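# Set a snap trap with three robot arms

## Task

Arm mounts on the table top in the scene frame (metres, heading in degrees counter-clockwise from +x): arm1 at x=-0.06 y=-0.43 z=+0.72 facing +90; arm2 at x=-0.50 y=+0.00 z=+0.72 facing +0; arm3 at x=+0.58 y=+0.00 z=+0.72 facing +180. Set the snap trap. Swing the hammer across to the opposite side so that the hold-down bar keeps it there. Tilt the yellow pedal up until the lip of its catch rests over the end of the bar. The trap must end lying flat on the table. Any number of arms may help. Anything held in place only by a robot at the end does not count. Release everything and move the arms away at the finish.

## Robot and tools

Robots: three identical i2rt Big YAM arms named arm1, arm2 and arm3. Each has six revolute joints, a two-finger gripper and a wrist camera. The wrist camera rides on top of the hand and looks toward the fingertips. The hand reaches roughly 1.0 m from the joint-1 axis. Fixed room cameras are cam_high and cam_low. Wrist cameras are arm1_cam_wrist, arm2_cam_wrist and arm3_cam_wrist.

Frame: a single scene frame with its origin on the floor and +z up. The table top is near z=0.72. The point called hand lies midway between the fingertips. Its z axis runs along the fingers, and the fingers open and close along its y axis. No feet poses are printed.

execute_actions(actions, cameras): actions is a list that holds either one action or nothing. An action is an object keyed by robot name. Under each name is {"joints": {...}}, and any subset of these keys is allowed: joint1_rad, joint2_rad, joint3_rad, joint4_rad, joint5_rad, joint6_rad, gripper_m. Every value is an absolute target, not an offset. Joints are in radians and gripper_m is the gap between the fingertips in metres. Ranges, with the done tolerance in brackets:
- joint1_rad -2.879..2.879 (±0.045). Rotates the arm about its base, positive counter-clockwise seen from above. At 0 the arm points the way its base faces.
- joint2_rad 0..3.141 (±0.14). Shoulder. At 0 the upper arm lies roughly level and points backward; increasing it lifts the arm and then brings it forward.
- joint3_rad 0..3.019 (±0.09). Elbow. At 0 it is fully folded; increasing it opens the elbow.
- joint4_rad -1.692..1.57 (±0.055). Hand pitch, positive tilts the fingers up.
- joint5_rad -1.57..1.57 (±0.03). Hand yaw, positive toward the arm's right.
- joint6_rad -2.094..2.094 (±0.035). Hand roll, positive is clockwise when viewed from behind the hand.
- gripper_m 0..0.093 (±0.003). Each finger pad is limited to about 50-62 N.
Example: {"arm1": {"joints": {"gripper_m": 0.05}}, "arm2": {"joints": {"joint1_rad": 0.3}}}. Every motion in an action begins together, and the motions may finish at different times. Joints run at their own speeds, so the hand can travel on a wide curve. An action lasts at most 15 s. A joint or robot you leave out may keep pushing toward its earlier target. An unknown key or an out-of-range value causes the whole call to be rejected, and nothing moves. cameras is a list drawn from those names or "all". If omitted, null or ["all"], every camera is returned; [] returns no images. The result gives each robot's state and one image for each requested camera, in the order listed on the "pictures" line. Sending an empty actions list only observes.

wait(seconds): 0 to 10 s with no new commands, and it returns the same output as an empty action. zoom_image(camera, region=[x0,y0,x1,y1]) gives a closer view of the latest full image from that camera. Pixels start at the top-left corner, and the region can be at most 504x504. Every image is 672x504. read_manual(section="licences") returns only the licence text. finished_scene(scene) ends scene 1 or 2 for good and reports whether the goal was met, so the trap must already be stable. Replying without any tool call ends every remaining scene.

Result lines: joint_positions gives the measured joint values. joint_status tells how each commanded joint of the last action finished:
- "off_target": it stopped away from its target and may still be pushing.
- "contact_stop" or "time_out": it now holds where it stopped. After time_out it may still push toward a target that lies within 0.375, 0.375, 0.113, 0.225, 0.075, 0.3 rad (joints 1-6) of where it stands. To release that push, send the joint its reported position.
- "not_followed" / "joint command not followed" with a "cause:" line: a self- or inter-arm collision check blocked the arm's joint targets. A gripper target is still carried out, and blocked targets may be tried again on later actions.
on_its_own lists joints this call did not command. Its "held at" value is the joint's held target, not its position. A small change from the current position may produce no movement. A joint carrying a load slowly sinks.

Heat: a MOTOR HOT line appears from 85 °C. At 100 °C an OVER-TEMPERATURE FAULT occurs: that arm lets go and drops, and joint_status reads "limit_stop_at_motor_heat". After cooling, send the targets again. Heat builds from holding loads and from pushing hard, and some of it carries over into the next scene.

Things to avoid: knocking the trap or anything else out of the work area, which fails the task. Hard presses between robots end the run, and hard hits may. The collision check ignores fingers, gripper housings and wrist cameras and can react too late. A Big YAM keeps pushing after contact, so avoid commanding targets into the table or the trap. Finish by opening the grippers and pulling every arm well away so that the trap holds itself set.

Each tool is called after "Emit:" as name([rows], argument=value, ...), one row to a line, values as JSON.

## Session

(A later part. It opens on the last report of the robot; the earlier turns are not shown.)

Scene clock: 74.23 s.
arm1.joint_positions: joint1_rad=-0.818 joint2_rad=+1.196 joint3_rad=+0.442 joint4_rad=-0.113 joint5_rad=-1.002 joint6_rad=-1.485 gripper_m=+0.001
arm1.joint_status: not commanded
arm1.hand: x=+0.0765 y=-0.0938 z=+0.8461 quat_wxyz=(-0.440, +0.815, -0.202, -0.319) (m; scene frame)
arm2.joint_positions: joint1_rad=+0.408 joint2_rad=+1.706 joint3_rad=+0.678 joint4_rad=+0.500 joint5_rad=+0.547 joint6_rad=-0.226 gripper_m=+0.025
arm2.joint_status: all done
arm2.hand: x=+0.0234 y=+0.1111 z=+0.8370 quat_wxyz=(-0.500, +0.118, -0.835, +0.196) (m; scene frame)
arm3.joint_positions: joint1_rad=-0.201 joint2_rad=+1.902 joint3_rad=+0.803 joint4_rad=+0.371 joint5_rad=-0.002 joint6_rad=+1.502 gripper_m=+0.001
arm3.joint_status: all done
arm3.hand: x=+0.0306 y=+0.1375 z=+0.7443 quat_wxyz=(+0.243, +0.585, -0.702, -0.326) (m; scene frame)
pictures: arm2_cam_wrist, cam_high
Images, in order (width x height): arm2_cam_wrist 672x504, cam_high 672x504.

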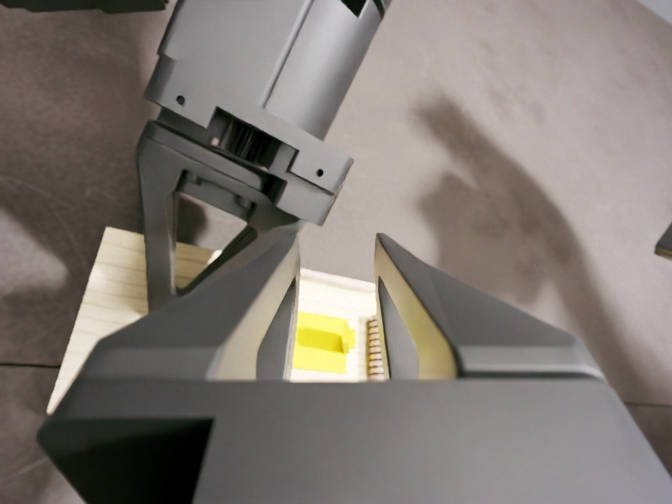

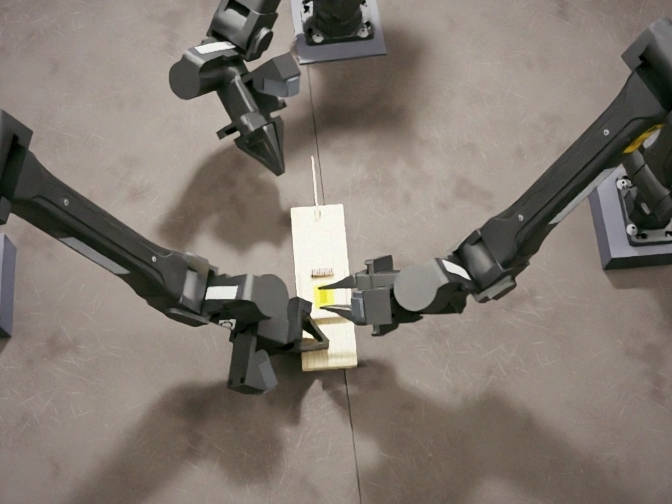

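Emit:
execute_actions([
  {"arm2":{"joints":{"joint2_rad":1.76,"joint3_rad":0.64,"joint5_rad":0.48}}},
], cameras=[])

Emit:
execute_actions([
  {"arm2":{"joints":{"joint2_rad":1.86,"joint3_rad":0.68}}},
], cameras=["arm2_cam_wrist"])

Emit:
execute_actions([
  {"arm2":{"joints":{"gripper_m":0}}},
], cameras=[])

Emit:
execute_actions([
  {"arm2":{"joints":{"joint1_rad":0.37,"joint2_rad":1.67,"joint4_rad":0.34}}},
], cameras=["arm2_cam_wrist","cam_high"])

Scene clock: 75.70 s.
arm1.joint_positions: joint1_rad=-0.818 joint2_rad=+1.196 joint3_rad=+0.442 joint4_rad=-0.113 joint5_rad=-1.002 joint6_rad=-1.485 gripper_m=+0.001
arm1.joint_status: not commanded
arm1.hand: x=+0.0765 y=-0.0938 z=+0.8461 quat_wxyz=(-0.440, +0.815, -0.202, -0.319) (m; scene frame)
arm2.joint_positions: joint1_rad=+0.408 joint2_rad=+1.768 joint3_rad=+0.627 joint4_rad=+0.500 joint5_rad=+0.483 joint6_rad=-0.226 gripper_m=+0.025
arm2.joint_status: all done
arm2.hand: x=-0.0026 y=+0.1112 z=+0.7848 quat_wxyz=(-0.455, +0.154, -0.859, +0.178) (m; scene frame)
arm3.joint_positions: joint1_rad=-0.201 joint2_rad=+1.902 joint3_rad=+0.803 joint4_rad=+0.371 joint5_rad=-0.002 joint6_rad=+1.502 gripper_m=+0.001
arm3.joint_status: not commanded
arm3.hand: x=+0.0306 y=+0.1375 z=+0.7443 quat_wxyz=(+0.243, +0.585, -0.702, -0.326) (m; scene frame)
pictures: none
No camera images: the call's "cameras" was empty. Leave "cameras" out to get every camera's image.

Scene clock: 76.43 s.
arm1.joint_positions: joint1_rad=-0.818 joint2_rad=+1.196 joint3_rad=+0.442 joint4_rad=-0.113 joint5_rad=-1.002 joint6_rad=-1.485 gripper_m=+0.001
arm1.joint_status: not commanded
arm1.hand: x=+0.0765 y=-0.0938 z=+0.8461 quat_wxyz=(-0.440, +0.815, -0.202, -0.319) (m; scene frame)
arm2.joint_positions: joint1_rad=+0.408 joint2_rad=+1.854 joint3_rad=+0.661 joint4_rad=+0.505 joint5_rad=+0.484 joint6_rad=-0.225 gripper_m=+0.025
arm2.joint_status: all done
arm2.hand: x=+0.0026 y=+0.1129 z=+0.7552 quat_wxyz=(-0.435, +0.161, -0.867, +0.183) (m; scene frame)
arm3.joint_positions: joint1_rad=-0.201 joint2_rad=+1.902 joint3_rad=+0.803 joint4_rad=+0.371 joint5_rad=-0.002 joint6_rad=+1.502 gripper_m=+0.001
arm3.joint_status: not commanded
arm3.hand: x=+0.0306 y=+0.1375 z=+0.7443 quat_wxyz=(+0.243, +0.585, -0.702, -0.326) (m; scene frame)
pictures: arm2_cam_wrist
Images, in order (width x height): arm2_cam_wrist 672x504.

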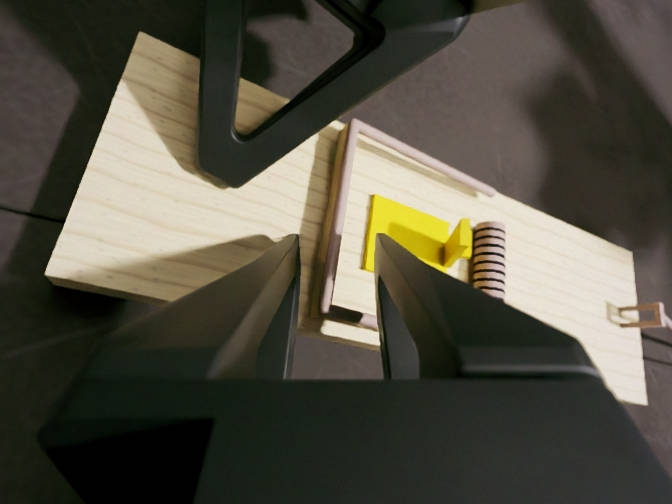

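Scene clock: 76.97 s.
arm1.joint_positions: joint1_rad=-0.818 joint2_rad=+1.196 joint3_rad=+0.442 joint4_rad=-0.113 joint5_rad=-1.002 joint6_rad=-1.485 gripper_m=+0.001
arm1.joint_status: not commanded
arm1.hand: x=+0.0765 y=-0.0938 z=+0.8461 quat_wxyz=(-0.440, +0.815, -0.202, -0.319) (m; scene frame)
arm2.joint_positions: joint1_rad=+0.405 joint2_rad=+1.856 joint3_rad=+0.661 joint4_rad=+0.505 joint5_rad=+0.480 joint6_rad=-0.224 gripper_m=+0.003
arm2.joint_status: gripper_m off_target (ended at +0.003, target +0.000)
arm2.hand: x=+0.0028 y=+0.1123 z=+0.7542 quat_wxyz=(-0.435, +0.160, -0.868, +0.182) (m; scene frame)
arm3.joint_positions: joint1_rad=-0.201 joint2_rad=+1.908 joint3_rad=+0.812 joint4_rad=+0.373 joint5_rad=-0.004 joint6_rad=+1.502 gripper_m=+0.001
arm3.joint_status: not commanded
arm3.hand: x=+0.0271 y=+0.1377 z=+0.7443 quat_wxyz=(+0.245, +0.585, -0.701, -0.327) (m; scene frame)
pictures: none
No camera images: the call's "cameras" was empty. Leave "cameras" out to get every camera's image.

Scene clock: 77.97 s.
arm1.joint_positions: joint1_rad=-0.818 joint2_rad=+1.196 joint3_rad=+0.442 joint4_rad=-0.113 joint5_rad=-1.002 joint6_rad=-1.485 gripper_m=+0.001
arm1.joint_status: not commanded
arm1.hand: x=+0.0765 y=-0.0938 z=+0.8461 quat_wxyz=(-0.440, +0.815, -0.202, -0.319) (m; scene frame)
arm2.joint_positions: joint1_rad=+0.386 joint2_rad=+1.726 joint3_rad=+0.658 joint4_rad=+0.328 joint5_rad=+0.462 joint6_rad=-0.224 gripper_m=+0.003
arm2.joint_status: all done
arm2.hand: x=-0.0048 y=+0.1017 z=+0.7841 quat_wxyz=(-0.411, +0.164, -0.878, +0.181) (m; scene frame)
arm3.joint_positions: joint1_rad=-0.185 joint2_rad=+1.914 joint3_rad=+0.829 joint4_rad=+0.380 joint5_rad=-0.009 joint6_rad=+1.502 gripper_m=+0.001
arm3.joint_status: not commanded
arm3.hand: x=+0.0161 y=+0.1304 z=+0.7485 quat_wxyz=(+0.254, +0.589, -0.692, -0.330) (m; scene frame)
pictures: arm2_cam_wrist, cam_high
Images, in order (width x height): arm2_cam_wrist 672x504, cam_high 672x504.

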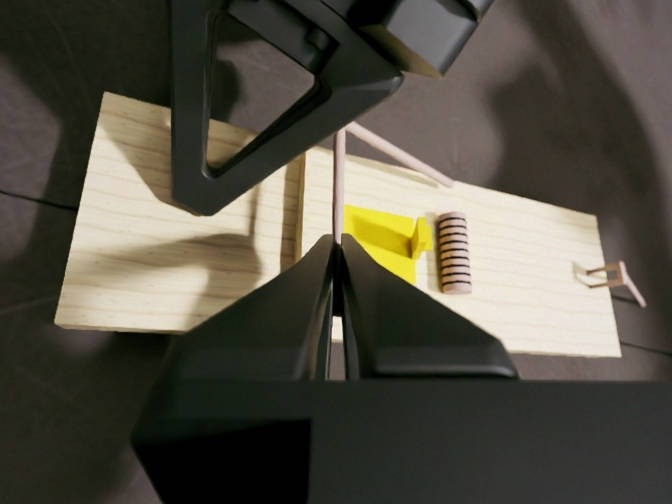

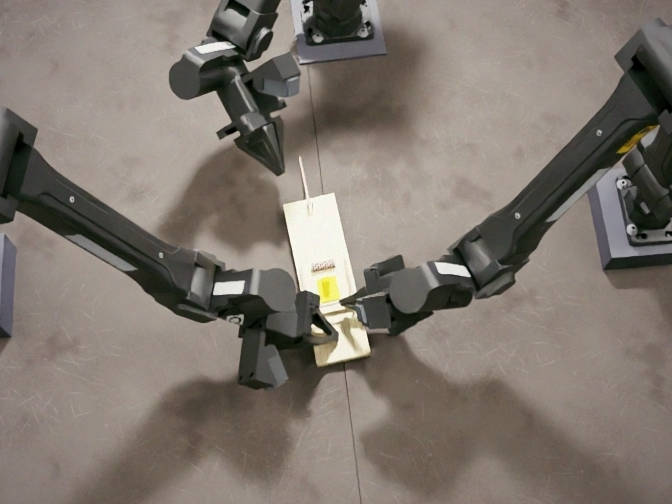

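Emit:
execute_actions([
  {"arm2":{"joints":{"joint1_rad":0.32,"joint2_rad":1.62,"joint4_rad":0.31}}},
], cameras=["arm2_cam_wrist"])

Emit:
execute_actions([
  {"arm2":{"joints":{"joint1_rad":0.24,"joint2_rad":1.62}}},
], cameras=["arm2_cam_wrist","cam_high"])

Scene clock: 78.93 s.
arm1.joint_positions: joint1_rad=-0.818 joint2_rad=+1.196 joint3_rad=+0.442 joint4_rad=-0.113 joint5_rad=-1.002 joint6_rad=-1.485 gripper_m=+0.001
arm1.joint_status: not commanded
arm1.hand: x=+0.0765 y=-0.0938 z=+0.8461 quat_wxyz=(-0.440, +0.815, -0.202, -0.319) (m; scene frame)
arm2.joint_positions: joint1_rad=+0.352 joint2_rad=+1.677 joint3_rad=+0.654 joint4_rad=+0.297 joint5_rad=+0.451 joint6_rad=-0.224 gripper_m=+0.003
arm2.joint_status: all done
arm2.hand: x=-0.0026 y=+0.0866 z=+0.8003 quat_wxyz=(-0.414, +0.149, -0.879, +0.183) (m; scene frame)
arm3.joint_positions: joint1_rad=-0.184 joint2_rad=+1.915 joint3_rad=+0.829 joint4_rad=+0.380 joint5_rad=-0.013 joint6_rad=+1.502 gripper_m=+0.001
arm3.joint_status: not commanded
arm3.hand: x=+0.0162 y=+0.1289 z=+0.7478 quat_wxyz=(+0.256, +0.590, -0.692, -0.328) (m; scene frame)
pictures: arm2_cam_wrist
Images, in order (width x height): arm2_cam_wrist 672x504.

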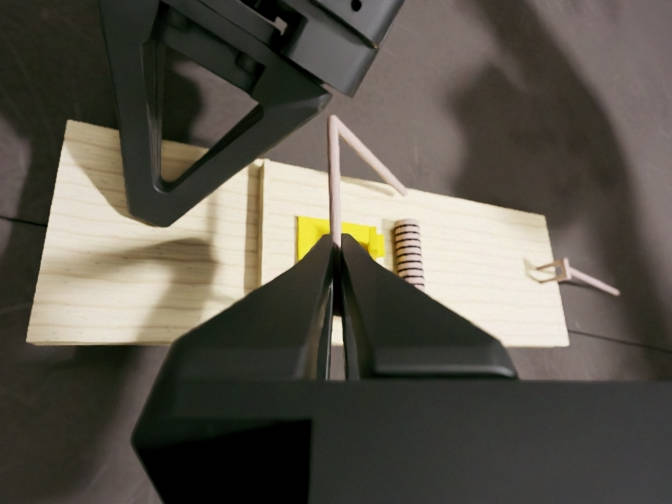

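Scene clock: 79.67 s.
arm1.joint_positions: joint1_rad=-0.818 joint2_rad=+1.196 joint3_rad=+0.442 joint4_rad=-0.113 joint5_rad=-1.002 joint6_rad=-1.485 gripper_m=+0.001
arm1.joint_status: not commanded
arm1.hand: x=+0.0765 y=-0.0938 z=+0.8461 quat_wxyz=(-0.440, +0.815, -0.202, -0.319) (m; scene frame)
arm2.joint_positions: joint1_rad=+0.284 joint2_rad=+1.677 joint3_rad=+0.652 joint4_rad=+0.297 joint5_rad=+0.441 joint6_rad=-0.224 gripper_m=+0.003
arm2.joint_status: all done
arm2.hand: x=+0.0014 y=+0.0541 z=+0.7989 quat_wxyz=(-0.407, +0.122, -0.885, +0.192) (m; scene frame)
arm3.joint_positions: joint1_rad=-0.178 joint2_rad=+1.916 joint3_rad=+0.823 joint4_rad=+0.380 joint5_rad=-0.017 joint6_rad=+1.502 gripper_m=+0.001
arm3.joint_status: not commanded
arm3.hand: x=+0.0183 y=+0.1241 z=+0.7454 quat_wxyz=(+0.256, +0.594, -0.690, -0.324) (m; scene frame)
pictures: arm2_cam_wrist, cam_high
Images, in order (width x height): arm2_cam_wrist 672x504, cam_high 672x504.

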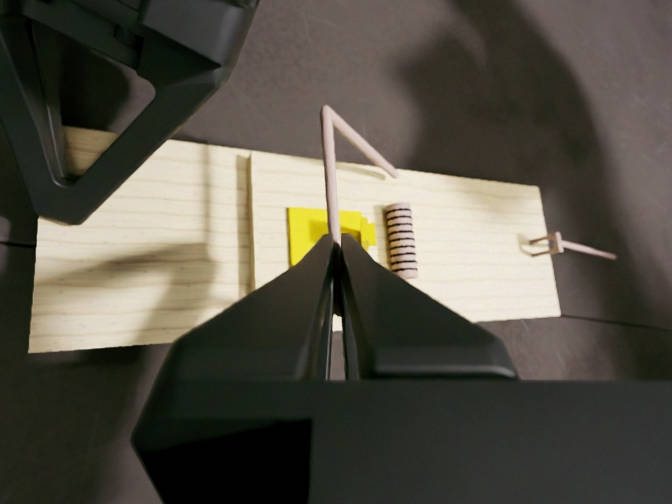

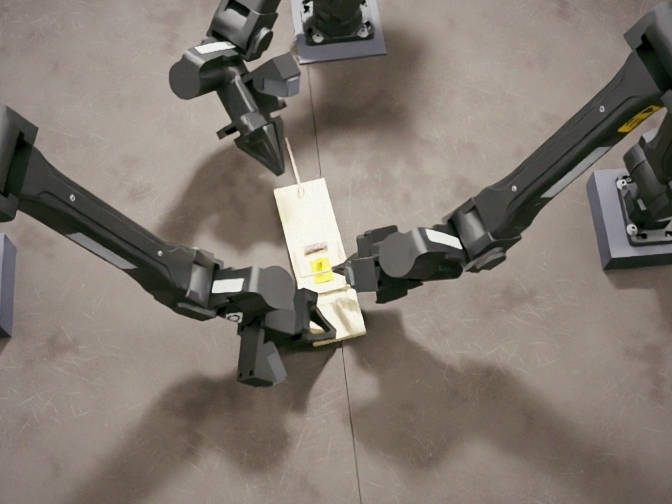

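Emit:
execute_actions([
  {"arm2":{"joints":{"joint1_rad":0.37,"joint2_rad":1.69}}},
], cameras=["arm2_cam_wrist"])

Emit:
execute_actions([
  {"arm2":{"joints":{"joint1_rad":0.29,"joint2_rad":1.57}},"arm3":{"joints":{"joint2_rad":2.05}}},
], cameras=["arm2_cam_wrist","cam_high"])

Scene clock: 80.83 s.
arm1.joint_positions: joint1_rad=-0.818 joint2_rad=+1.196 joint3_rad=+0.442 joint4_rad=-0.113 joint5_rad=-1.002 joint6_rad=-1.485 gripper_m=+0.001
arm1.joint_status: not commanded
arm1.hand: x=+0.0765 y=-0.0938 z=+0.8461 quat_wxyz=(-0.440, +0.815, -0.202, -0.319) (m; scene frame)
arm2.joint_positions: joint1_rad=+0.365 joint2_rad=+1.723 joint3_rad=+0.653 joint4_rad=+0.297 joint5_rad=+0.476 joint6_rad=-0.224 gripper_m=+0.002
arm2.joint_status: all done
arm2.hand: x=-0.0091 y=+0.0869 z=+0.7797 quat_wxyz=(-0.394, +0.157, -0.884, +0.194) (m; scene frame)
arm3.joint_positions: joint1_rad=-0.190 joint2_rad=+1.916 joint3_rad=+0.826 joint4_rad=+0.382 joint5_rad=-0.005 joint6_rad=+1.502 gripper_m=+0.001
arm3.joint_status: not commanded
arm3.hand: x=+0.0185 y=+0.1335 z=+0.7467 quat_wxyz=(+0.251, +0.587, -0.695, -0.331) (m; scene frame)
pictures: arm2_cam_wrist
Images, in order (width x height): arm2_cam_wrist 672x504.

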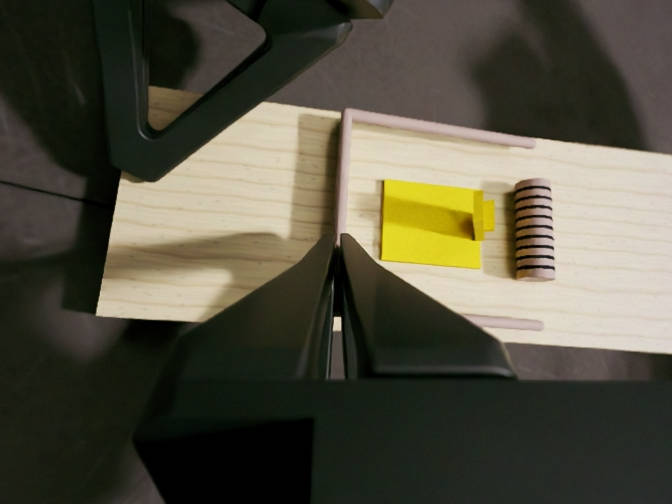

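Scene clock: 81.80 s.
arm1.joint_positions: joint1_rad=-0.819 joint2_rad=+1.196 joint3_rad=+0.442 joint4_rad=-0.113 joint5_rad=-1.002 joint6_rad=-1.485 gripper_m=+0.001
arm1.joint_status: not commanded
arm1.hand: x=+0.0768 y=-0.0939 z=+0.8461 quat_wxyz=(-0.440, +0.815, -0.202, -0.319) (m; scene frame)
arm2.joint_positions: joint1_rad=+0.291 joint2_rad=+1.566 joint3_rad=+0.650 joint4_rad=+0.295 joint5_rad=+0.479 joint6_rad=-0.224 gripper_m=+0.001
arm2.joint_status: all done
arm2.hand: x=+0.0075 y=+0.0529 z=+0.8532 quat_wxyz=(-0.453, +0.100, -0.863, +0.201) (m; scene frame)
arm3.joint_positions: joint1_rad=-0.194 joint2_rad=+1.952 joint3_rad=+0.827 joint4_rad=+0.390 joint5_rad=-0.002 joint6_rad=+1.504 gripper_m=+0.001
arm3.joint_status: all done
arm3.hand: x=+0.0236 y=+0.1348 z=+0.7285 quat_wxyz=(+0.242, +0.588, -0.701, -0.322) (m; scene frame)
pictures: arm2_cam_wrist, cam_high
Images, in order (width x height): arm2_cam_wrist 672x504, cam_high 672x504.

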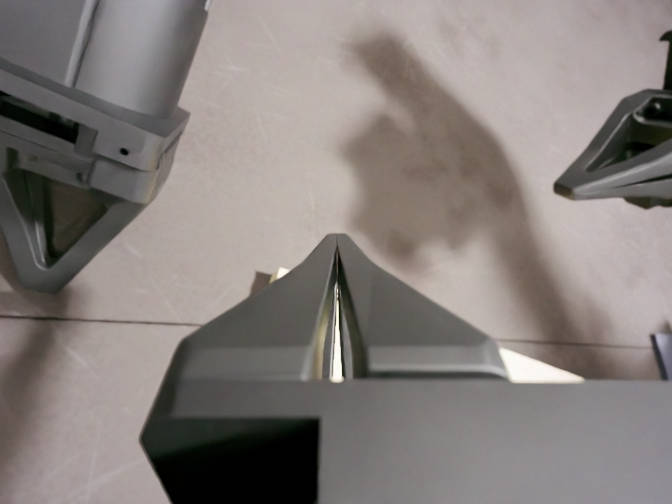

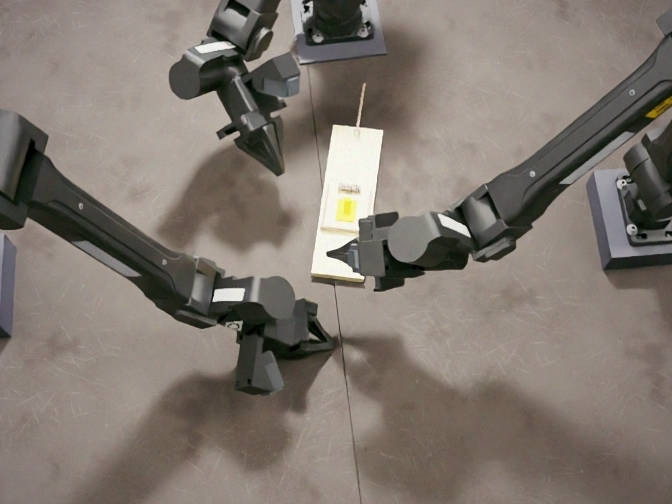

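Emit:
execute_actions([
  {"arm2":{"joints":{"joint2_rad":1.2,"joint3_rad":0.4,"gripper_m":0.025}},"arm3":{"joints":{"joint2_rad":1.75}}},
], cameras=[])

Emit:
execute_actions([
  {"arm3":{"joints":{"joint1_rad":0.035,"joint3_rad":0.88,"joint4_rad":0.31}}},
], cameras=[])

Emit:
execute_actions([
  {"arm3":{"joints":{"joint2_rad":1.97}}},
], cameras=[])

Emit:
execute_actions([
  {"arm3":{"joints":{"joint1_rad":-0.2,"joint3_rad":0.93,"joint2_rad":2.0}}},
], cameras=["cam_high"])

Scene clock: 83.57 s.
arm1.joint_positions: joint1_rad=-0.819 joint2_rad=+1.196 joint3_rad=+0.442 joint4_rad=-0.113 joint5_rad=-1.002 joint6_rad=-1.485 gripper_m=+0.001
arm1.joint_status: not commanded
arm1.hand: x=+0.0768 y=-0.0939 z=+0.8461 quat_wxyz=(-0.440, +0.815, -0.202, -0.319) (m; scene frame)
arm2.joint_positions: joint1_rad=+0.291 joint2_rad=+1.203 joint3_rad=+0.390 joint4_rad=+0.295 joint5_rad=+0.479 joint6_rad=-0.224 gripper_m=+0.025
arm2.joint_status: all done
arm2.hand: x=-0.0860 y=+0.0278 z=+0.8962 quat_wxyz=(-0.497, +0.083, -0.842, +0.194) (m; scene frame)
arm3.joint_positions: joint1_rad=-0.194 joint2_rad=+1.749 joint3_rad=+0.785 joint4_rad=+0.343 joint5_rad=-0.002 joint6_rad=+1.504 gripper_m=+0.001
arm3.joint_status: all done
arm3.hand: x=+0.0224 y=+0.1360 z=+0.8155 quat_wxyz=(+0.273, +0.572, -0.683, -0.363) (m; scene frame)
pictures: none
No camera images: the call's "cameras" was empty. Leave "cameras" out to get every camera's image.

Scene clock: 84.73 s.
arm1.joint_positions: joint1_rad=-0.819 joint2_rad=+1.196 joint3_rad=+0.442 joint4_rad=-0.113 joint5_rad=-1.002 joint6_rad=-1.485 gripper_m=+0.001
arm1.joint_status: not commanded
arm1.hand: x=+0.0768 y=-0.0939 z=+0.8461 quat_wxyz=(-0.440, +0.815, -0.202, -0.319) (m; scene frame)
arm2.joint_positions: joint1_rad=+0.291 joint2_rad=+1.203 joint3_rad=+0.390 joint4_rad=+0.295 joint5_rad=+0.479 joint6_rad=-0.224 gripper_m=+0.025
arm2.joint_status: not commanded
arm2.hand: x=-0.0860 y=+0.0278 z=+0.8962 quat_wxyz=(-0.497, +0.083, -0.842, +0.194) (m; scene frame)
arm3.joint_positions: joint1_rad=+0.039 joint2_rad=+1.749 joint3_rad=+0.846 joint4_rad=+0.316 joint5_rad=+0.000 joint6_rad=+1.504 gripper_m=+0.001
arm3.joint_status: all done
arm3.hand: x=-0.0174 y=+0.0039 z=+0.8375 quat_wxyz=(+0.324, +0.641, -0.606, -0.341) (m; scene frame)
pictures: none
No camera images: the call's "cameras" was empty. Leave "cameras" out to get every camera's image.

Scene clock: 85.70 s.
arm1.joint_positions: joint1_rad=-0.819 joint2_rad=+1.196 joint3_rad=+0.442 joint4_rad=-0.113 joint5_rad=-1.002 joint6_rad=-1.485 gripper_m=+0.001
arm1.joint_status: not commanded
arm1.hand: x=+0.0768 y=-0.0939 z=+0.8461 quat_wxyz=(-0.440, +0.815, -0.202, -0.319) (m; scene frame)
arm2.joint_positions: joint1_rad=+0.291 joint2_rad=+1.203 joint3_rad=+0.390 joint4_rad=+0.295 joint5_rad=+0.479 joint6_rad=-0.224 gripper_m=+0.025
arm2.joint_status: not commanded
arm2.hand: x=-0.0860 y=+0.0278 z=+0.8962 quat_wxyz=(-0.497, +0.083, -0.842, +0.194) (m; scene frame)
arm3.joint_positions: joint1_rad=+0.039 joint2_rad=+1.928 joint3_rad=+0.865 joint4_rad=+0.331 joint5_rad=+0.000 joint6_rad=+1.506 gripper_m=+0.001
arm3.joint_status: all done
arm3.hand: x=-0.0066 y=+0.0030 z=+0.7463 quat_wxyz=(+0.280, +0.664, -0.628, -0.293) (m; scene frame)
pictures: none
No camera images: the call's "cameras" was empty. Leave "cameras" out to get every camera's image.

Scene clock: 86.70 s.
arm1.joint_positions: joint1_rad=-0.819 joint2_rad=+1.196 joint3_rad=+0.442 joint4_rad=-0.113 joint5_rad=-1.002 joint6_rad=-1.485 gripper_m=+0.001
arm1.joint_status: not commanded
arm1.hand: x=+0.0768 y=-0.0939 z=+0.8461 quat_wxyz=(-0.440, +0.815, -0.202, -0.319) (m; scene frame)
arm2.joint_positions: joint1_rad=+0.291 joint2_rad=+1.203 joint3_rad=+0.390 joint4_rad=+0.295 joint5_rad=+0.479 joint6_rad=-0.224 gripper_m=+0.025
arm2.joint_status: not commanded
arm2.hand: x=-0.0860 y=+0.0278 z=+0.8962 quat_wxyz=(-0.497, +0.083, -0.842, +0.194) (m; scene frame)
arm3.joint_positions: joint1_rad=-0.219 joint2_rad=+1.956 joint3_rad=+0.915 joint4_rad=+0.331 joint5_rad=+0.002 joint6_rad=+1.506 gripper_m=+0.001
arm3.joint_status: all done
arm3.hand: x=-0.0053 y=+0.1580 z=+0.7467 quat_wxyz=(+0.244, +0.575, -0.706, -0.335) (m; scene frame)
pictures: cam_high
Images, in order (width x height): cam_high 672x504.

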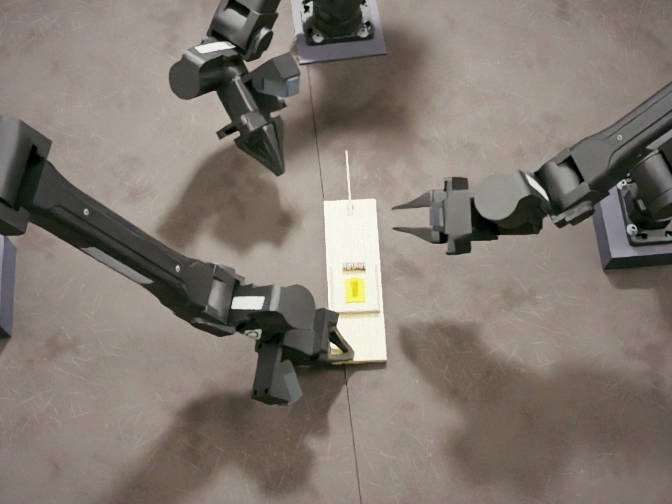

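Emit:
execute_actions([
  {"arm3":{"joints":{"joint2_rad":1.88,"joint1_rad":-0.19}},"arm1":{"joints":{"joint1_rad":-0.14,"joint2_rad":1.18,"joint3_rad":0.62,"joint4_rad":-0.46,"joint5_rad":0,"joint6_rad":1.5}},"arm2":{"joints":{"joint1_rad":0.43,"joint2_rad":1.65,"joint3_rad":0.55,"joint4_rad":0.565}}},
], cameras=[])

Emit:
execute_actions([
  {"arm3":{"joints":{"joint2_rad":2.08,"joint3_rad":0.96}},"arm1":{"joints":{"joint2_rad":1.42}},"arm2":{"joints":{"joint2_rad":1.79}}},
])

Scene clock: 90.03 s.
arm1.joint_positions: joint1_rad=-0.143 joint2_rad=+1.191 joint3_rad=+0.590 joint4_rad=-0.444 joint5_rad=-0.004 joint6_rad=+1.483 gripper_m=+0.001
arm1.joint_status: all done
arm1.hand: x=-0.0146 y=-0.0499 z=+0.8055 quat_wxyz=(-0.023, -0.015, -0.966, -0.259) (m; scene frame)
arm2.joint_positions: joint1_rad=+0.429 joint2_rad=+1.662 joint3_rad=+0.537 joint4_rad=+0.543 joint5_rad=+0.480 joint6_rad=-0.224 gripper_m=+0.025
arm2.joint_status: all done
arm2.hand: x=-0.0289 y=+0.1122 z=+0.8109 quat_wxyz=(-0.483, +0.152, -0.846, +0.167) (m; scene frame)
arm3.joint_positions: joint1_rad=-0.194 joint2_rad=+1.903 joint3_rad=+0.915 joint4_rad=+0.317 joint5_rad=+0.003 joint6_rad=+1.506 gripper_m=+0.001
arm3.joint_status: all done
arm3.hand: x=-0.0149 y=+0.1453 z=+0.7756 quat_wxyz=(+0.258, +0.578, -0.692, -0.346) (m; scene frame)
pictures: none
No camera images: the call's "cameras" was empty. Leave "cameras" out to get every camera's image.

Scene clock: 90.90 s.
arm1.joint_positions: joint1_rad=-0.143 joint2_rad=+1.363 joint3_rad=+0.616 joint4_rad=-0.445 joint5_rad=-0.002 joint6_rad=+1.488 gripper_m=+0.001
arm1.joint_status: all done
arm1.hand: x=-0.0145 y=-0.0511 z=+0.7542 quat_wxyz=(-0.017, -0.018, -0.982, -0.188) (m; scene frame)
arm2.joint_positions: joint1_rad=+0.431 joint2_rad=+1.792 joint3_rad=+0.539 joint4_rad=+0.557 joint5_rad=+0.483 joint6_rad=-0.223 gripper_m=+0.025
arm2.joint_status: all done
arm2.hand: x=-0.0414 y=+0.1073 z=+0.7549 quat_wxyz=(-0.433, +0.172, -0.867, +0.178) (m; scene frame)
arm3.joint_positions: joint1_rad=-0.191 joint2_rad=+1.990 joint3_rad=+0.962 joint4_rad=+0.335 joint5_rad=+0.000 joint6_rad=+1.506 gripper_m=+0.001
arm3.joint_status: all done
arm3.hand: x=-0.0270 y=+0.1454 z=+0.7454 quat_wxyz=(+0.254, +0.583, -0.695, -0.337) (m; scene frame)
pictures: arm1_cam_wrist, arm2_cam_wrist, arm3_cam_wrist, cam_high, cam_low
Images, in order (width x height): arm1_cam_wrist 672x504, arm2_cam_wrist 672x504, arm3_cam_wrist 672x504, cam_high 672x504, cam_low 672x504.

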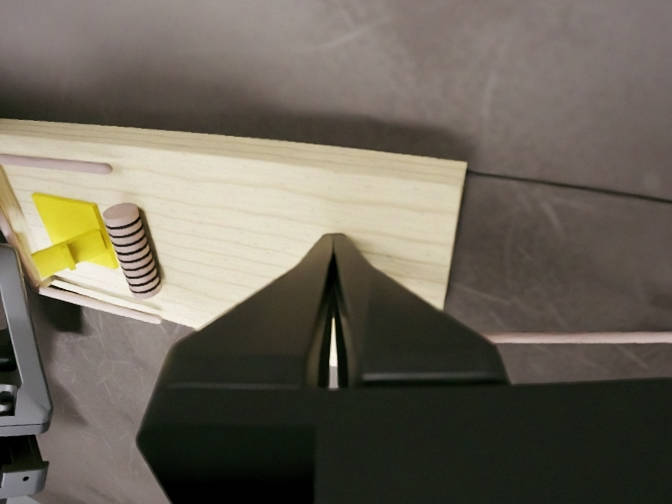

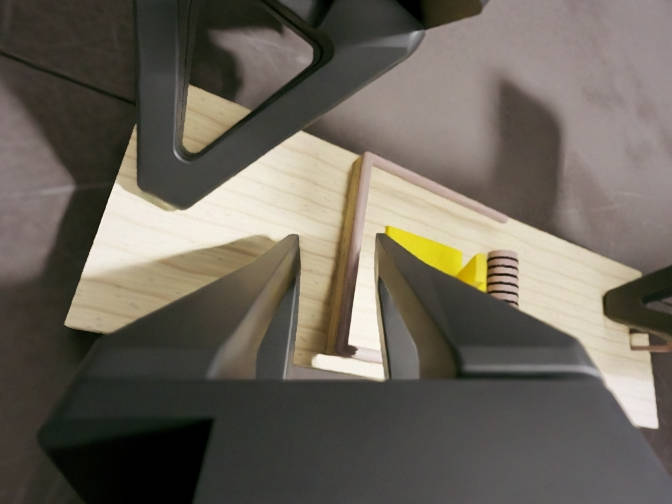

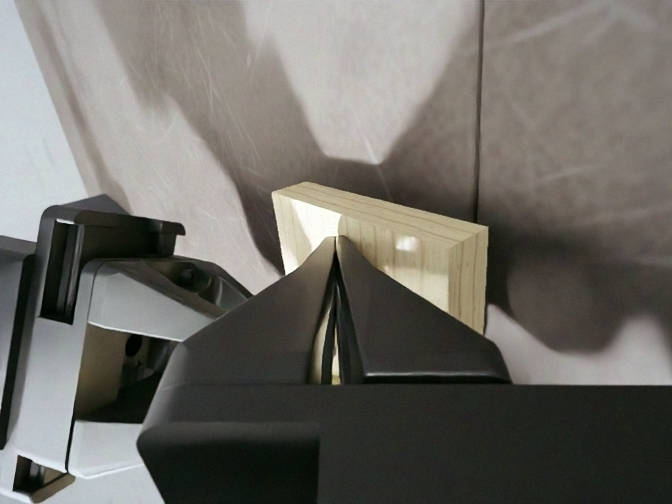

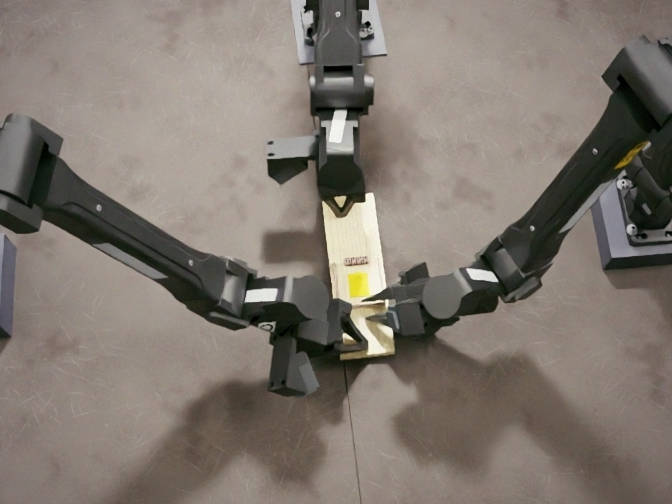

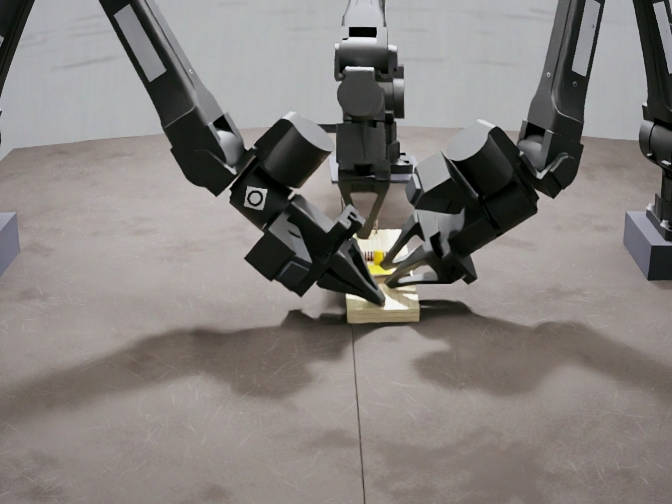

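Emit:
execute_actions([
  {"arm2":{"joints":{"joint1_rad":0.435,"joint2_rad":1.76,"joint3_rad":0.5}}},
], cameras=[])

Emit:
execute_actions([
  {"arm2":{"joints":{"gripper_m":0}}},
], cameras=[])

Emit:
execute_actions([
  {"arm2":{"joints":{"joint1_rad":0.4,"joint2_rad":1.6,"joint4_rad":0.44}}},
], cameras=["arm2_cam_wrist"])

Scene clock: 91.83 s.
arm1.joint_positions: joint1_rad=-0.143 joint2_rad=+1.363 joint3_rad=+0.616 joint4_rad=-0.445 joint5_rad=-0.002 joint6_rad=+1.488 gripper_m=+0.001
arm1.joint_status: not commanded
arm1.hand: x=-0.0145 y=-0.0511 z=+0.7542 quat_wxyz=(-0.017, -0.018, -0.982, -0.188) (m; scene frame)
arm2.joint_positions: joint1_rad=+0.431 joint2_rad=+1.769 joint3_rad=+0.503 joint4_rad=+0.557 joint5_rad=+0.483 joint6_rad=-0.223 gripper_m=+0.025
arm2.joint_status: all done
arm2.hand: x=-0.0549 y=+0.1016 z=+0.7545 quat_wxyz=(-0.428, +0.174, -0.869, +0.179) (m; scene frame)
arm3.joint_positions: joint1_rad=-0.191 joint2_rad=+1.990 joint3_rad=+0.962 joint4_rad=+0.335 joint5_rad=+0.000 joint6_rad=+1.506 gripper_m=+0.001
arm3.joint_status: not commanded
arm3.hand: x=-0.0270 y=+0.1454 z=+0.7454 quat_wxyz=(+0.254, +0.583, -0.695, -0.337) (m; scene frame)
pictures: none
No camera images: the call's "cameras" was empty. Leave "cameras" out to get every camera's image.

Scene clock: 92.33 s.
arm1.joint_positions: joint1_rad=-0.143 joint2_rad=+1.363 joint3_rad=+0.616 joint4_rad=-0.445 joint5_rad=-0.001 joint6_rad=+1.488 gripper_m=+0.001
arm1.joint_status: not commanded
arm1.hand: x=-0.0143 y=-0.0512 z=+0.7542 quat_wxyz=(-0.017, -0.018, -0.982, -0.188) (m; scene frame)
arm2.joint_positions: joint1_rad=+0.431 joint2_rad=+1.769 joint3_rad=+0.500 joint4_rad=+0.557 joint5_rad=+0.480 joint6_rad=-0.223 gripper_m=+0.003
arm2.joint_status: gripper_m off_target (ended at +0.003, target +0.000)
arm2.hand: x=-0.0559 y=+0.1017 z=+0.7539 quat_wxyz=(-0.427, +0.175, -0.869, +0.178) (m; scene frame)
arm3.joint_positions: joint1_rad=-0.191 joint2_rad=+1.991 joint3_rad=+0.963 joint4_rad=+0.336 joint5_rad=+0.000 joint6_rad=+1.506 gripper_m=+0.001
arm3.joint_status: not commanded
arm3.hand: x=-0.0276 y=+0.1455 z=+0.7456 quat_wxyz=(+0.254, +0.583, -0.694, -0.337) (m; scene frame)
pictures: none
No camera images: the call's "cameras" was empty. Leave "cameras" out to get every camera's image.

Scene clock: 93.17 s.
arm1.joint_positions: joint1_rad=-0.143 joint2_rad=+1.363 joint3_rad=+0.616 joint4_rad=-0.445 joint5_rad=+0.004 joint6_rad=+1.488 gripper_m=+0.001
arm1.joint_status: not commanded
arm1.hand: x=-0.0136 y=-0.0512 z=+0.7542 quat_wxyz=(-0.019, -0.018, -0.982, -0.188) (m; scene frame)
arm2.joint_positions: joint1_rad=+0.415 joint2_rad=+1.641 joint3_rad=+0.482 joint4_rad=+0.432 joint5_rad=+0.466 joint6_rad=-0.211 gripper_m=+0.003
arm2.joint_status: all done
arm2.hand: x=-0.0637 y=+0.0929 z=+0.7801 quat_wxyz=(-0.420, +0.168, -0.874, +0.174) (m; scene frame)
arm3.joint_positions: joint1_rad=-0.189 joint2_rad=+2.001 joint3_rad=+0.979 joint4_rad=+0.337 joint5_rad=-0.003 joint6_rad=+1.506 gripper_m=+0.001
arm3.joint_status: not commanded
arm3.hand: x=-0.0340 y=+0.1454 z=+0.7458 quat_wxyz=(+0.257, +0.583, -0.692, -0.339) (m; scene frame)
pictures: arm2_cam_wrist
Images, in order (width x height): arm2_cam_wrist 672x504.

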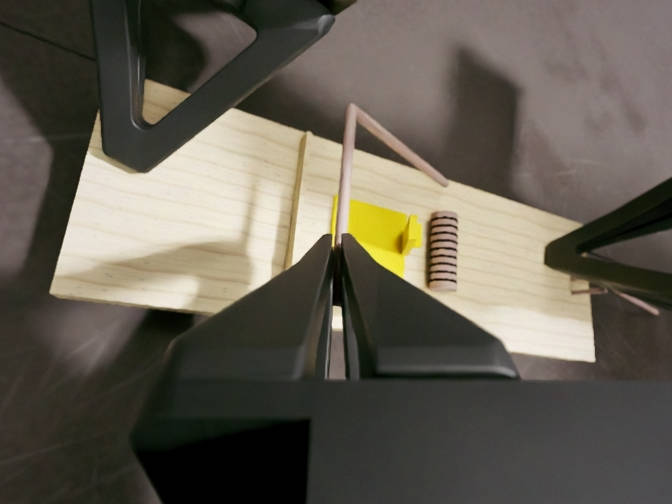

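Emit:
execute_actions([
  {"arm2":{"joints":{"joint1_rad":0.33,"joint2_rad":1.56,"joint3_rad":0.54,"joint4_rad":0.4}}},
], cameras=["arm2_cam_wrist"])

Scene clock: 95.07 s.
arm1.joint_positions: joint1_rad=-0.143 joint2_rad=+1.363 joint3_rad=+0.616 joint4_rad=-0.445 joint5_rad=+0.007 joint6_rad=+1.488 gripper_m=+0.001
arm1.joint_status: not commanded
arm1.hand: x=-0.0131 y=-0.0513 z=+0.7542 quat_wxyz=(-0.021, -0.019, -0.982, -0.187) (m; scene frame)
arm2.joint_positions: joint1_rad=+0.392 joint2_rad=+1.599 joint3_rad=+0.484 joint4_rad=+0.388 joint5_rad=+0.443 joint6_rad=-0.208 gripper_m=+0.003
arm2.joint_status: joint1_rad time_out (moved -0.023 of -0.085); the others done
arm2.on_its_own: joint1_rad reads +0.392 and still pushes toward +0.330 since a time_out
arm2.hand: x=-0.0625 y=+0.0865 z=+0.7897 quat_wxyz=(-0.419, +0.162, -0.878, +0.167) (m; scene frame)
arm3.joint_positions: joint1_rad=-0.188 joint2_rad=+2.001 joint3_rad=+0.979 joint4_rad=+0.337 joint5_rad=-0.003 joint6_rad=+1.506 gripper_m=+0.001
arm3.joint_status: not commanded
arm3.hand: x=-0.0341 y=+0.1451 z=+0.7458 quat_wxyz=(+0.258, +0.583, -0.692, -0.339) (m; scene frame)
pictures: arm2_cam_wrist
Images, in order (width x height): arm2_cam_wrist 672x504.

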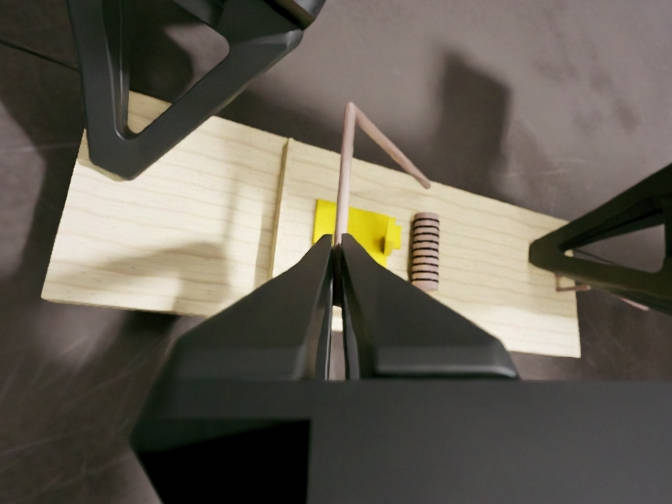

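Emit:
execute_actions([
  {"arm2":{"joints":{"joint1_rad":0.31,"joint2_rad":1.49,"joint3_rad":0.57}}},
], cameras=["arm2_cam_wrist"])

Scene clock: 97.07 s.
arm1.joint_positions: joint1_rad=-0.144 joint2_rad=+1.362 joint3_rad=+0.616 joint4_rad=-0.446 joint5_rad=+0.009 joint6_rad=+1.488 gripper_m=+0.001
arm1.joint_status: not commanded
arm1.hand: x=-0.0124 y=-0.0515 z=+0.7545 quat_wxyz=(-0.022, -0.019, -0.982, -0.187) (m; scene frame)
arm2.joint_positions: joint1_rad=+0.362 joint2_rad=+1.542 joint3_rad=+0.484 joint4_rad=+0.364 joint5_rad=+0.444 joint6_rad=-0.207 gripper_m=+0.003
arm2.joint_status: joint1_rad time_out (moved -0.030 of -0.082); the others done
arm2.on_its_own: joint1_rad reads +0.362 and still pushes toward +0.310 since a time_out
arm2.hand: x=-0.0579 y=+0.0739 z=+0.8094 quat_wxyz=(-0.431, +0.143, -0.874, +0.172) (m; scene frame)
arm3.joint_positions: joint1_rad=-0.188 joint2_rad=+2.001 joint3_rad=+0.979 joint4_rad=+0.337 joint5_rad=-0.003 joint6_rad=+1.506 gripper_m=+0.001
arm3.joint_status: not commanded
arm3.hand: x=-0.0341 y=+0.1451 z=+0.7459 quat_wxyz=(+0.258, +0.583, -0.692, -0.339) (m; scene frame)
pictures: arm2_cam_wrist
Images, in order (width x height): arm2_cam_wrist 672x504.

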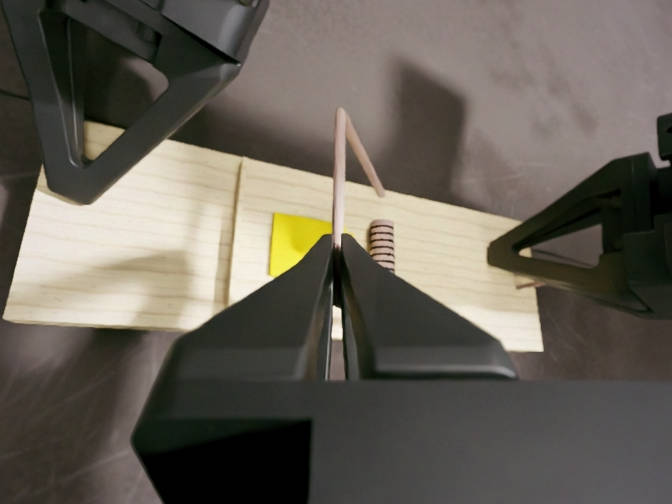

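Emit:
execute_actions([
  {"arm2":{"joints":{"joint1_rad":0.23,"joint2_rad":1.47,"joint3_rad":0.54}}},
], cameras=["arm2_cam_wrist","cam_high"])

Scene clock: 99.10 s.
arm1.joint_positions: joint1_rad=-0.148 joint2_rad=+1.361 joint3_rad=+0.616 joint4_rad=-0.446 joint5_rad=+0.013 joint6_rad=+1.488 gripper_m=+0.001
arm1.joint_status: not commanded
arm1.hand: x=-0.0102 y=-0.0517 z=+0.7549 quat_wxyz=(-0.024, -0.022, -0.982, -0.188) (m; scene frame)
arm2.joint_positions: joint1_rad=+0.302 joint2_rad=+1.496 joint3_rad=+0.477 joint4_rad=+0.364 joint5_rad=+0.438 joint6_rad=-0.208 gripper_m=+0.002
arm2.joint_status: joint1_rad time_out (moved -0.061 of -0.132); the others done
arm2.on_its_own: joint1_rad reads +0.302 and still pushes toward +0.230 since a time_out
arm2.hand: x=-0.0534 y=+0.0482 z=+0.8255 quat_wxyz=(-0.442, +0.113, -0.872, +0.179) (m; scene frame)
arm3.joint_positions: joint1_rad=-0.188 joint2_rad=+2.001 joint3_rad=+0.979 joint4_rad=+0.338 joint5_rad=-0.004 joint6_rad=+1.506 gripper_m=+0.001
arm3.joint_status: not commanded
arm3.hand: x=-0.0344 y=+0.1449 z=+0.7461 quat_wxyz=(+0.258, +0.583, -0.692, -0.339) (m; scene frame)
pictures: arm2_cam_wrist, cam_high
Images, in order (width x height): arm2_cam_wrist 672x504, cam_high 672x504.

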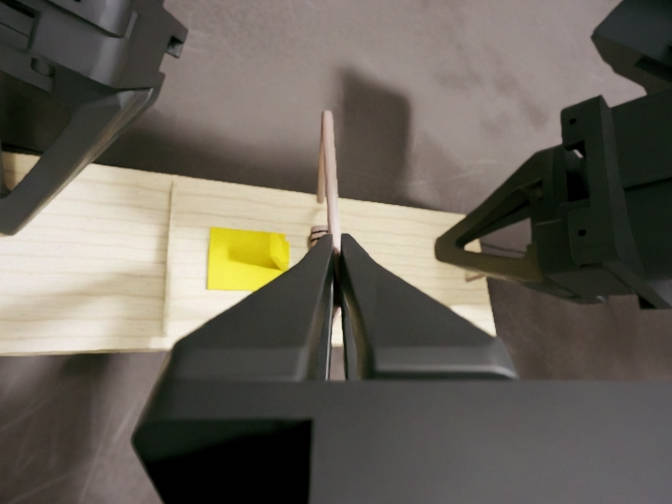

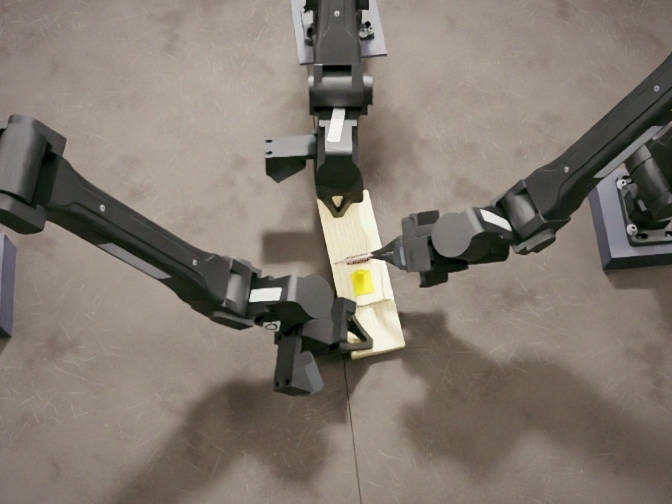

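Slightly past vertical; now descend.

Emit:
execute_actions([
  {"arm2":{"joints":{"joint1_rad":0.17,"joint2_rad":1.58,"joint3_rad":0.5,"joint4_rad":0.42}}},
], cameras=["arm2_cam_wrist"])

Emit:
execute_actions([
  {"arm2":{"joints":{"joint1_rad":0.13,"joint2_rad":1.7,"joint4_rad":0.48}},"arm1":{"joints":{"joint2_rad":1.1}}},
], cameras=["arm2_cam_wrist","cam_high"])

Scene clock: 101.27 s.
arm1.joint_positions: joint1_rad=-0.151 joint2_rad=+1.363 joint3_rad=+0.616 joint4_rad=-0.446 joint5_rad=+0.019 joint6_rad=+1.488 gripper_m=+0.001
arm1.joint_status: not commanded
arm1.hand: x=-0.0080 y=-0.0522 z=+0.7541 quat_wxyz=(-0.027, -0.024, -0.982, -0.186) (m; scene frame)
arm2.joint_positions: joint1_rad=+0.260 joint2_rad=+1.523 joint3_rad=+0.469 joint4_rad=+0.419 joint5_rad=+0.436 joint6_rad=-0.226 gripper_m=+0.002
arm2.joint_status: joint1_rad time_out (moved -0.041 of -0.132); the others done
arm2.on_its_own: joint1_rad reads +0.260 and still pushes toward +0.170 since a time_out
arm2.hand: x=-0.0501 y=+0.0305 z=+0.8213 quat_wxyz=(-0.446, +0.100, -0.869, +0.190) (m; scene frame)
arm3.joint_positions: joint1_rad=-0.184 joint2_rad=+2.001 joint3_rad=+0.979 joint4_rad=+0.338 joint5_rad=-0.007 joint6_rad=+1.506 gripper_m=+0.001
arm3.joint_status: not commanded
arm3.hand: x=-0.0351 y=+0.1419 z=+0.7461 quat_wxyz=(+0.260, +0.585, -0.690, -0.338) (m; scene frame)
pictures: arm2_cam_wrist
Images, in order (width x height): arm2_cam_wrist 672x504.

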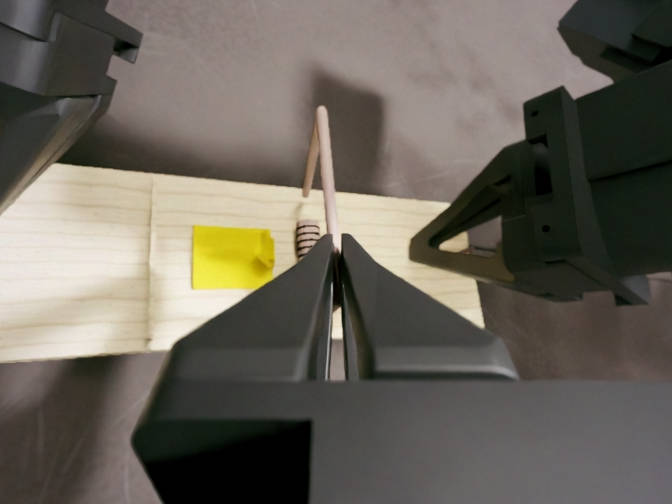

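not run: a stop came earlier in this reply.

Emit:
execute_actions([
  {"arm2":{"joints":{"joint1_rad":0.09,"joint2_rad":1.66,"joint4_rad":0.46}}},
], cameras=["arm2_cam_wrist","cam_high"])

Scene clock: 103.40 s.
arm1.joint_positions: joint1_rad=-0.151 joint2_rad=+1.357 joint3_rad=+0.616 joint4_rad=-0.471 joint5_rad=+0.014 joint6_rad=+1.488 gripper_m=+0.001
arm1.joint_status: not commanded
arm1.hand: x=-0.0094 y=-0.0572 z=+0.7539 quat_wxyz=(-0.024, -0.023, -0.984, -0.177) (m; scene frame)
arm2.joint_positions: joint1_rad=+0.183 joint2_rad=+1.632 joint3_rad=+0.512 joint4_rad=+0.478 joint5_rad=+0.405 joint6_rad=-0.232 gripper_m=+0.002
arm2.joint_status: joint1_rad time_out (moved -0.078 of -0.170); the others done
arm2.on_its_own: joint1_rad reads +0.183 and still pushes toward +0.090 since a time_out
arm2.hand: x=-0.0302 y=+0.0031 z=+0.7993 quat_wxyz=(-0.436, +0.077, -0.875, +0.195) (m; scene frame)
arm3.joint_positions: joint1_rad=-0.185 joint2_rad=+2.024 joint3_rad=+0.977 joint4_rad=+0.336 joint5_rad=-0.003 joint6_rad=+1.507 gripper_m=+0.001
arm3.joint_status: not commanded
arm3.hand: x=-0.0294 y=+0.1415 z=+0.7309 quat_wxyz=(+0.251, +0.587, -0.696, -0.329) (m; scene frame)
pictures: arm2_cam_wrist, cam_high
Images, in order (width x height): arm2_cam_wrist 672x504, cam_high 672x504.

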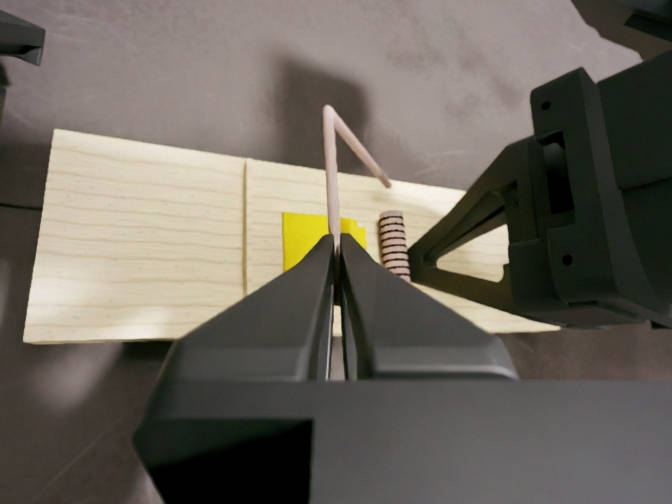

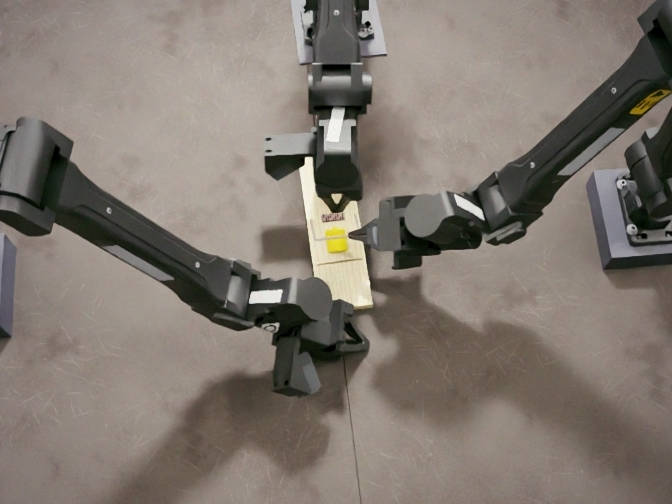

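Emit:
execute_actions([
  {"arm2":{"joints":{"joint1_rad":0.26,"joint2_rad":1.74,"joint3_rad":0.53,"joint4_rad":0.52}},"arm3":{"joints":{"joint2_rad":1.8,"joint1_rad":-0.2,"joint3_rad":0.9}}},
], cameras=[])

Emit:
execute_actions([
  {"arm2":{"joints":{"joint1_rad":0.42}},"arm1":{"joints":{"joint2_rad":1.1,"joint3_rad":0.5}}},
], cameras=["arm2_cam_wrist","cam_high"])

Scene clock: 105.20 s.
arm1.joint_positions: joint1_rad=-0.146 joint2_rad=+1.359 joint3_rad=+0.617 joint4_rad=-0.468 joint5_rad=-0.001 joint6_rad=+1.488 gripper_m=+0.001
arm1.joint_status: not commanded
arm1.hand: x=-0.0140 y=-0.0559 z=+0.7539 quat_wxyz=(-0.016, -0.019, -0.984, -0.179) (m; scene frame)
arm2.joint_positions: joint1_rad=+0.257 joint2_rad=+1.755 joint3_rad=+0.520 joint4_rad=+0.511 joint5_rad=+0.466 joint6_rad=-0.233 gripper_m=+0.002
arm2.joint_status: all done
arm2.hand: x=-0.0395 y=+0.0266 z=+0.7567 quat_wxyz=(-0.404, +0.108, -0.884, +0.210) (m; scene frame)
arm3.joint_positions: joint1_rad=-0.193 joint2_rad=+1.797 joint3_rad=+0.894 joint4_rad=+0.312 joint5_rad=-0.003 joint6_rad=+1.507 gripper_m=+0.001
arm3.joint_status: all done
arm3.hand: x=-0.0165 y=+0.1447 z=+0.8280 quat_wxyz=(+0.281, +0.567, -0.678, -0.373) (m; scene frame)
pictures: none
No camera images: the call's "cameras" was empty. Leave "cameras" out to get every camera's image.

Scene clock: 106.23 s.
arm1.joint_positions: joint1_rad=-0.142 joint2_rad=+1.099 joint3_rad=+0.507 joint4_rad=-0.444 joint5_rad=-0.004 joint6_rad=+1.488 gripper_m=+0.001
arm1.joint_status: all done
arm1.hand: x=-0.0186 y=-0.0801 z=+0.8008 quat_wxyz=(-0.023, -0.017, -0.964, -0.263) (m; scene frame)
arm2.joint_positions: joint1_rad=+0.419 joint2_rad=+1.751 joint3_rad=+0.517 joint4_rad=+0.511 joint5_rad=+0.481 joint6_rad=-0.232 gripper_m=+0.001
arm2.joint_status: all done
arm2.hand: x=-0.0506 y=+0.0978 z=+0.7588 quat_wxyz=(-0.421, +0.175, -0.871, +0.184) (m; scene frame)
arm3.joint_positions: joint1_rad=-0.193 joint2_rad=+1.797 joint3_rad=+0.894 joint4_rad=+0.312 joint5_rad=-0.003 joint6_rad=+1.507 gripper_m=+0.001
arm3.joint_status: not commanded
arm3.hand: x=-0.0165 y=+0.1447 z=+0.8280 quat_wxyz=(+0.281, +0.567, -0.678, -0.373) (m; scene frame)
pictures: arm2_cam_wrist, cam_high
Images, in order (width x height): arm2_cam_wrist 672x504, cam_high 672x504.

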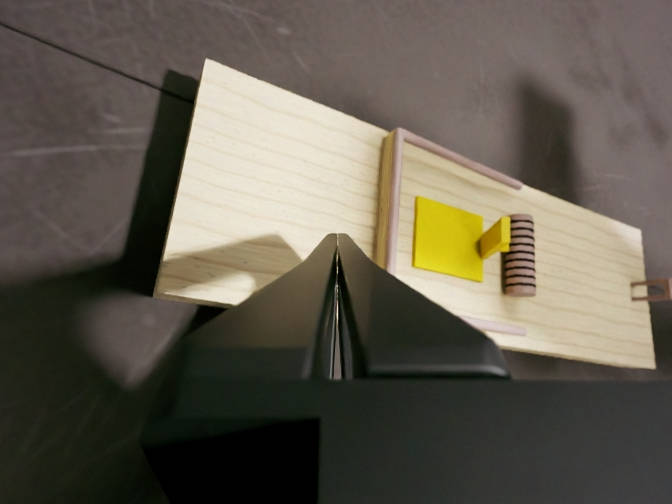

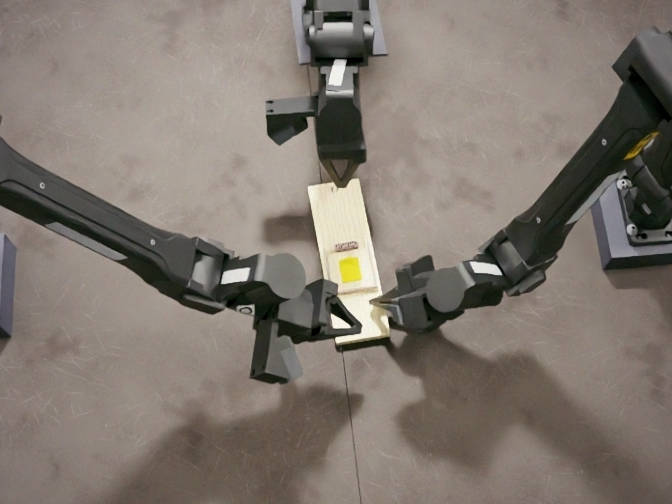

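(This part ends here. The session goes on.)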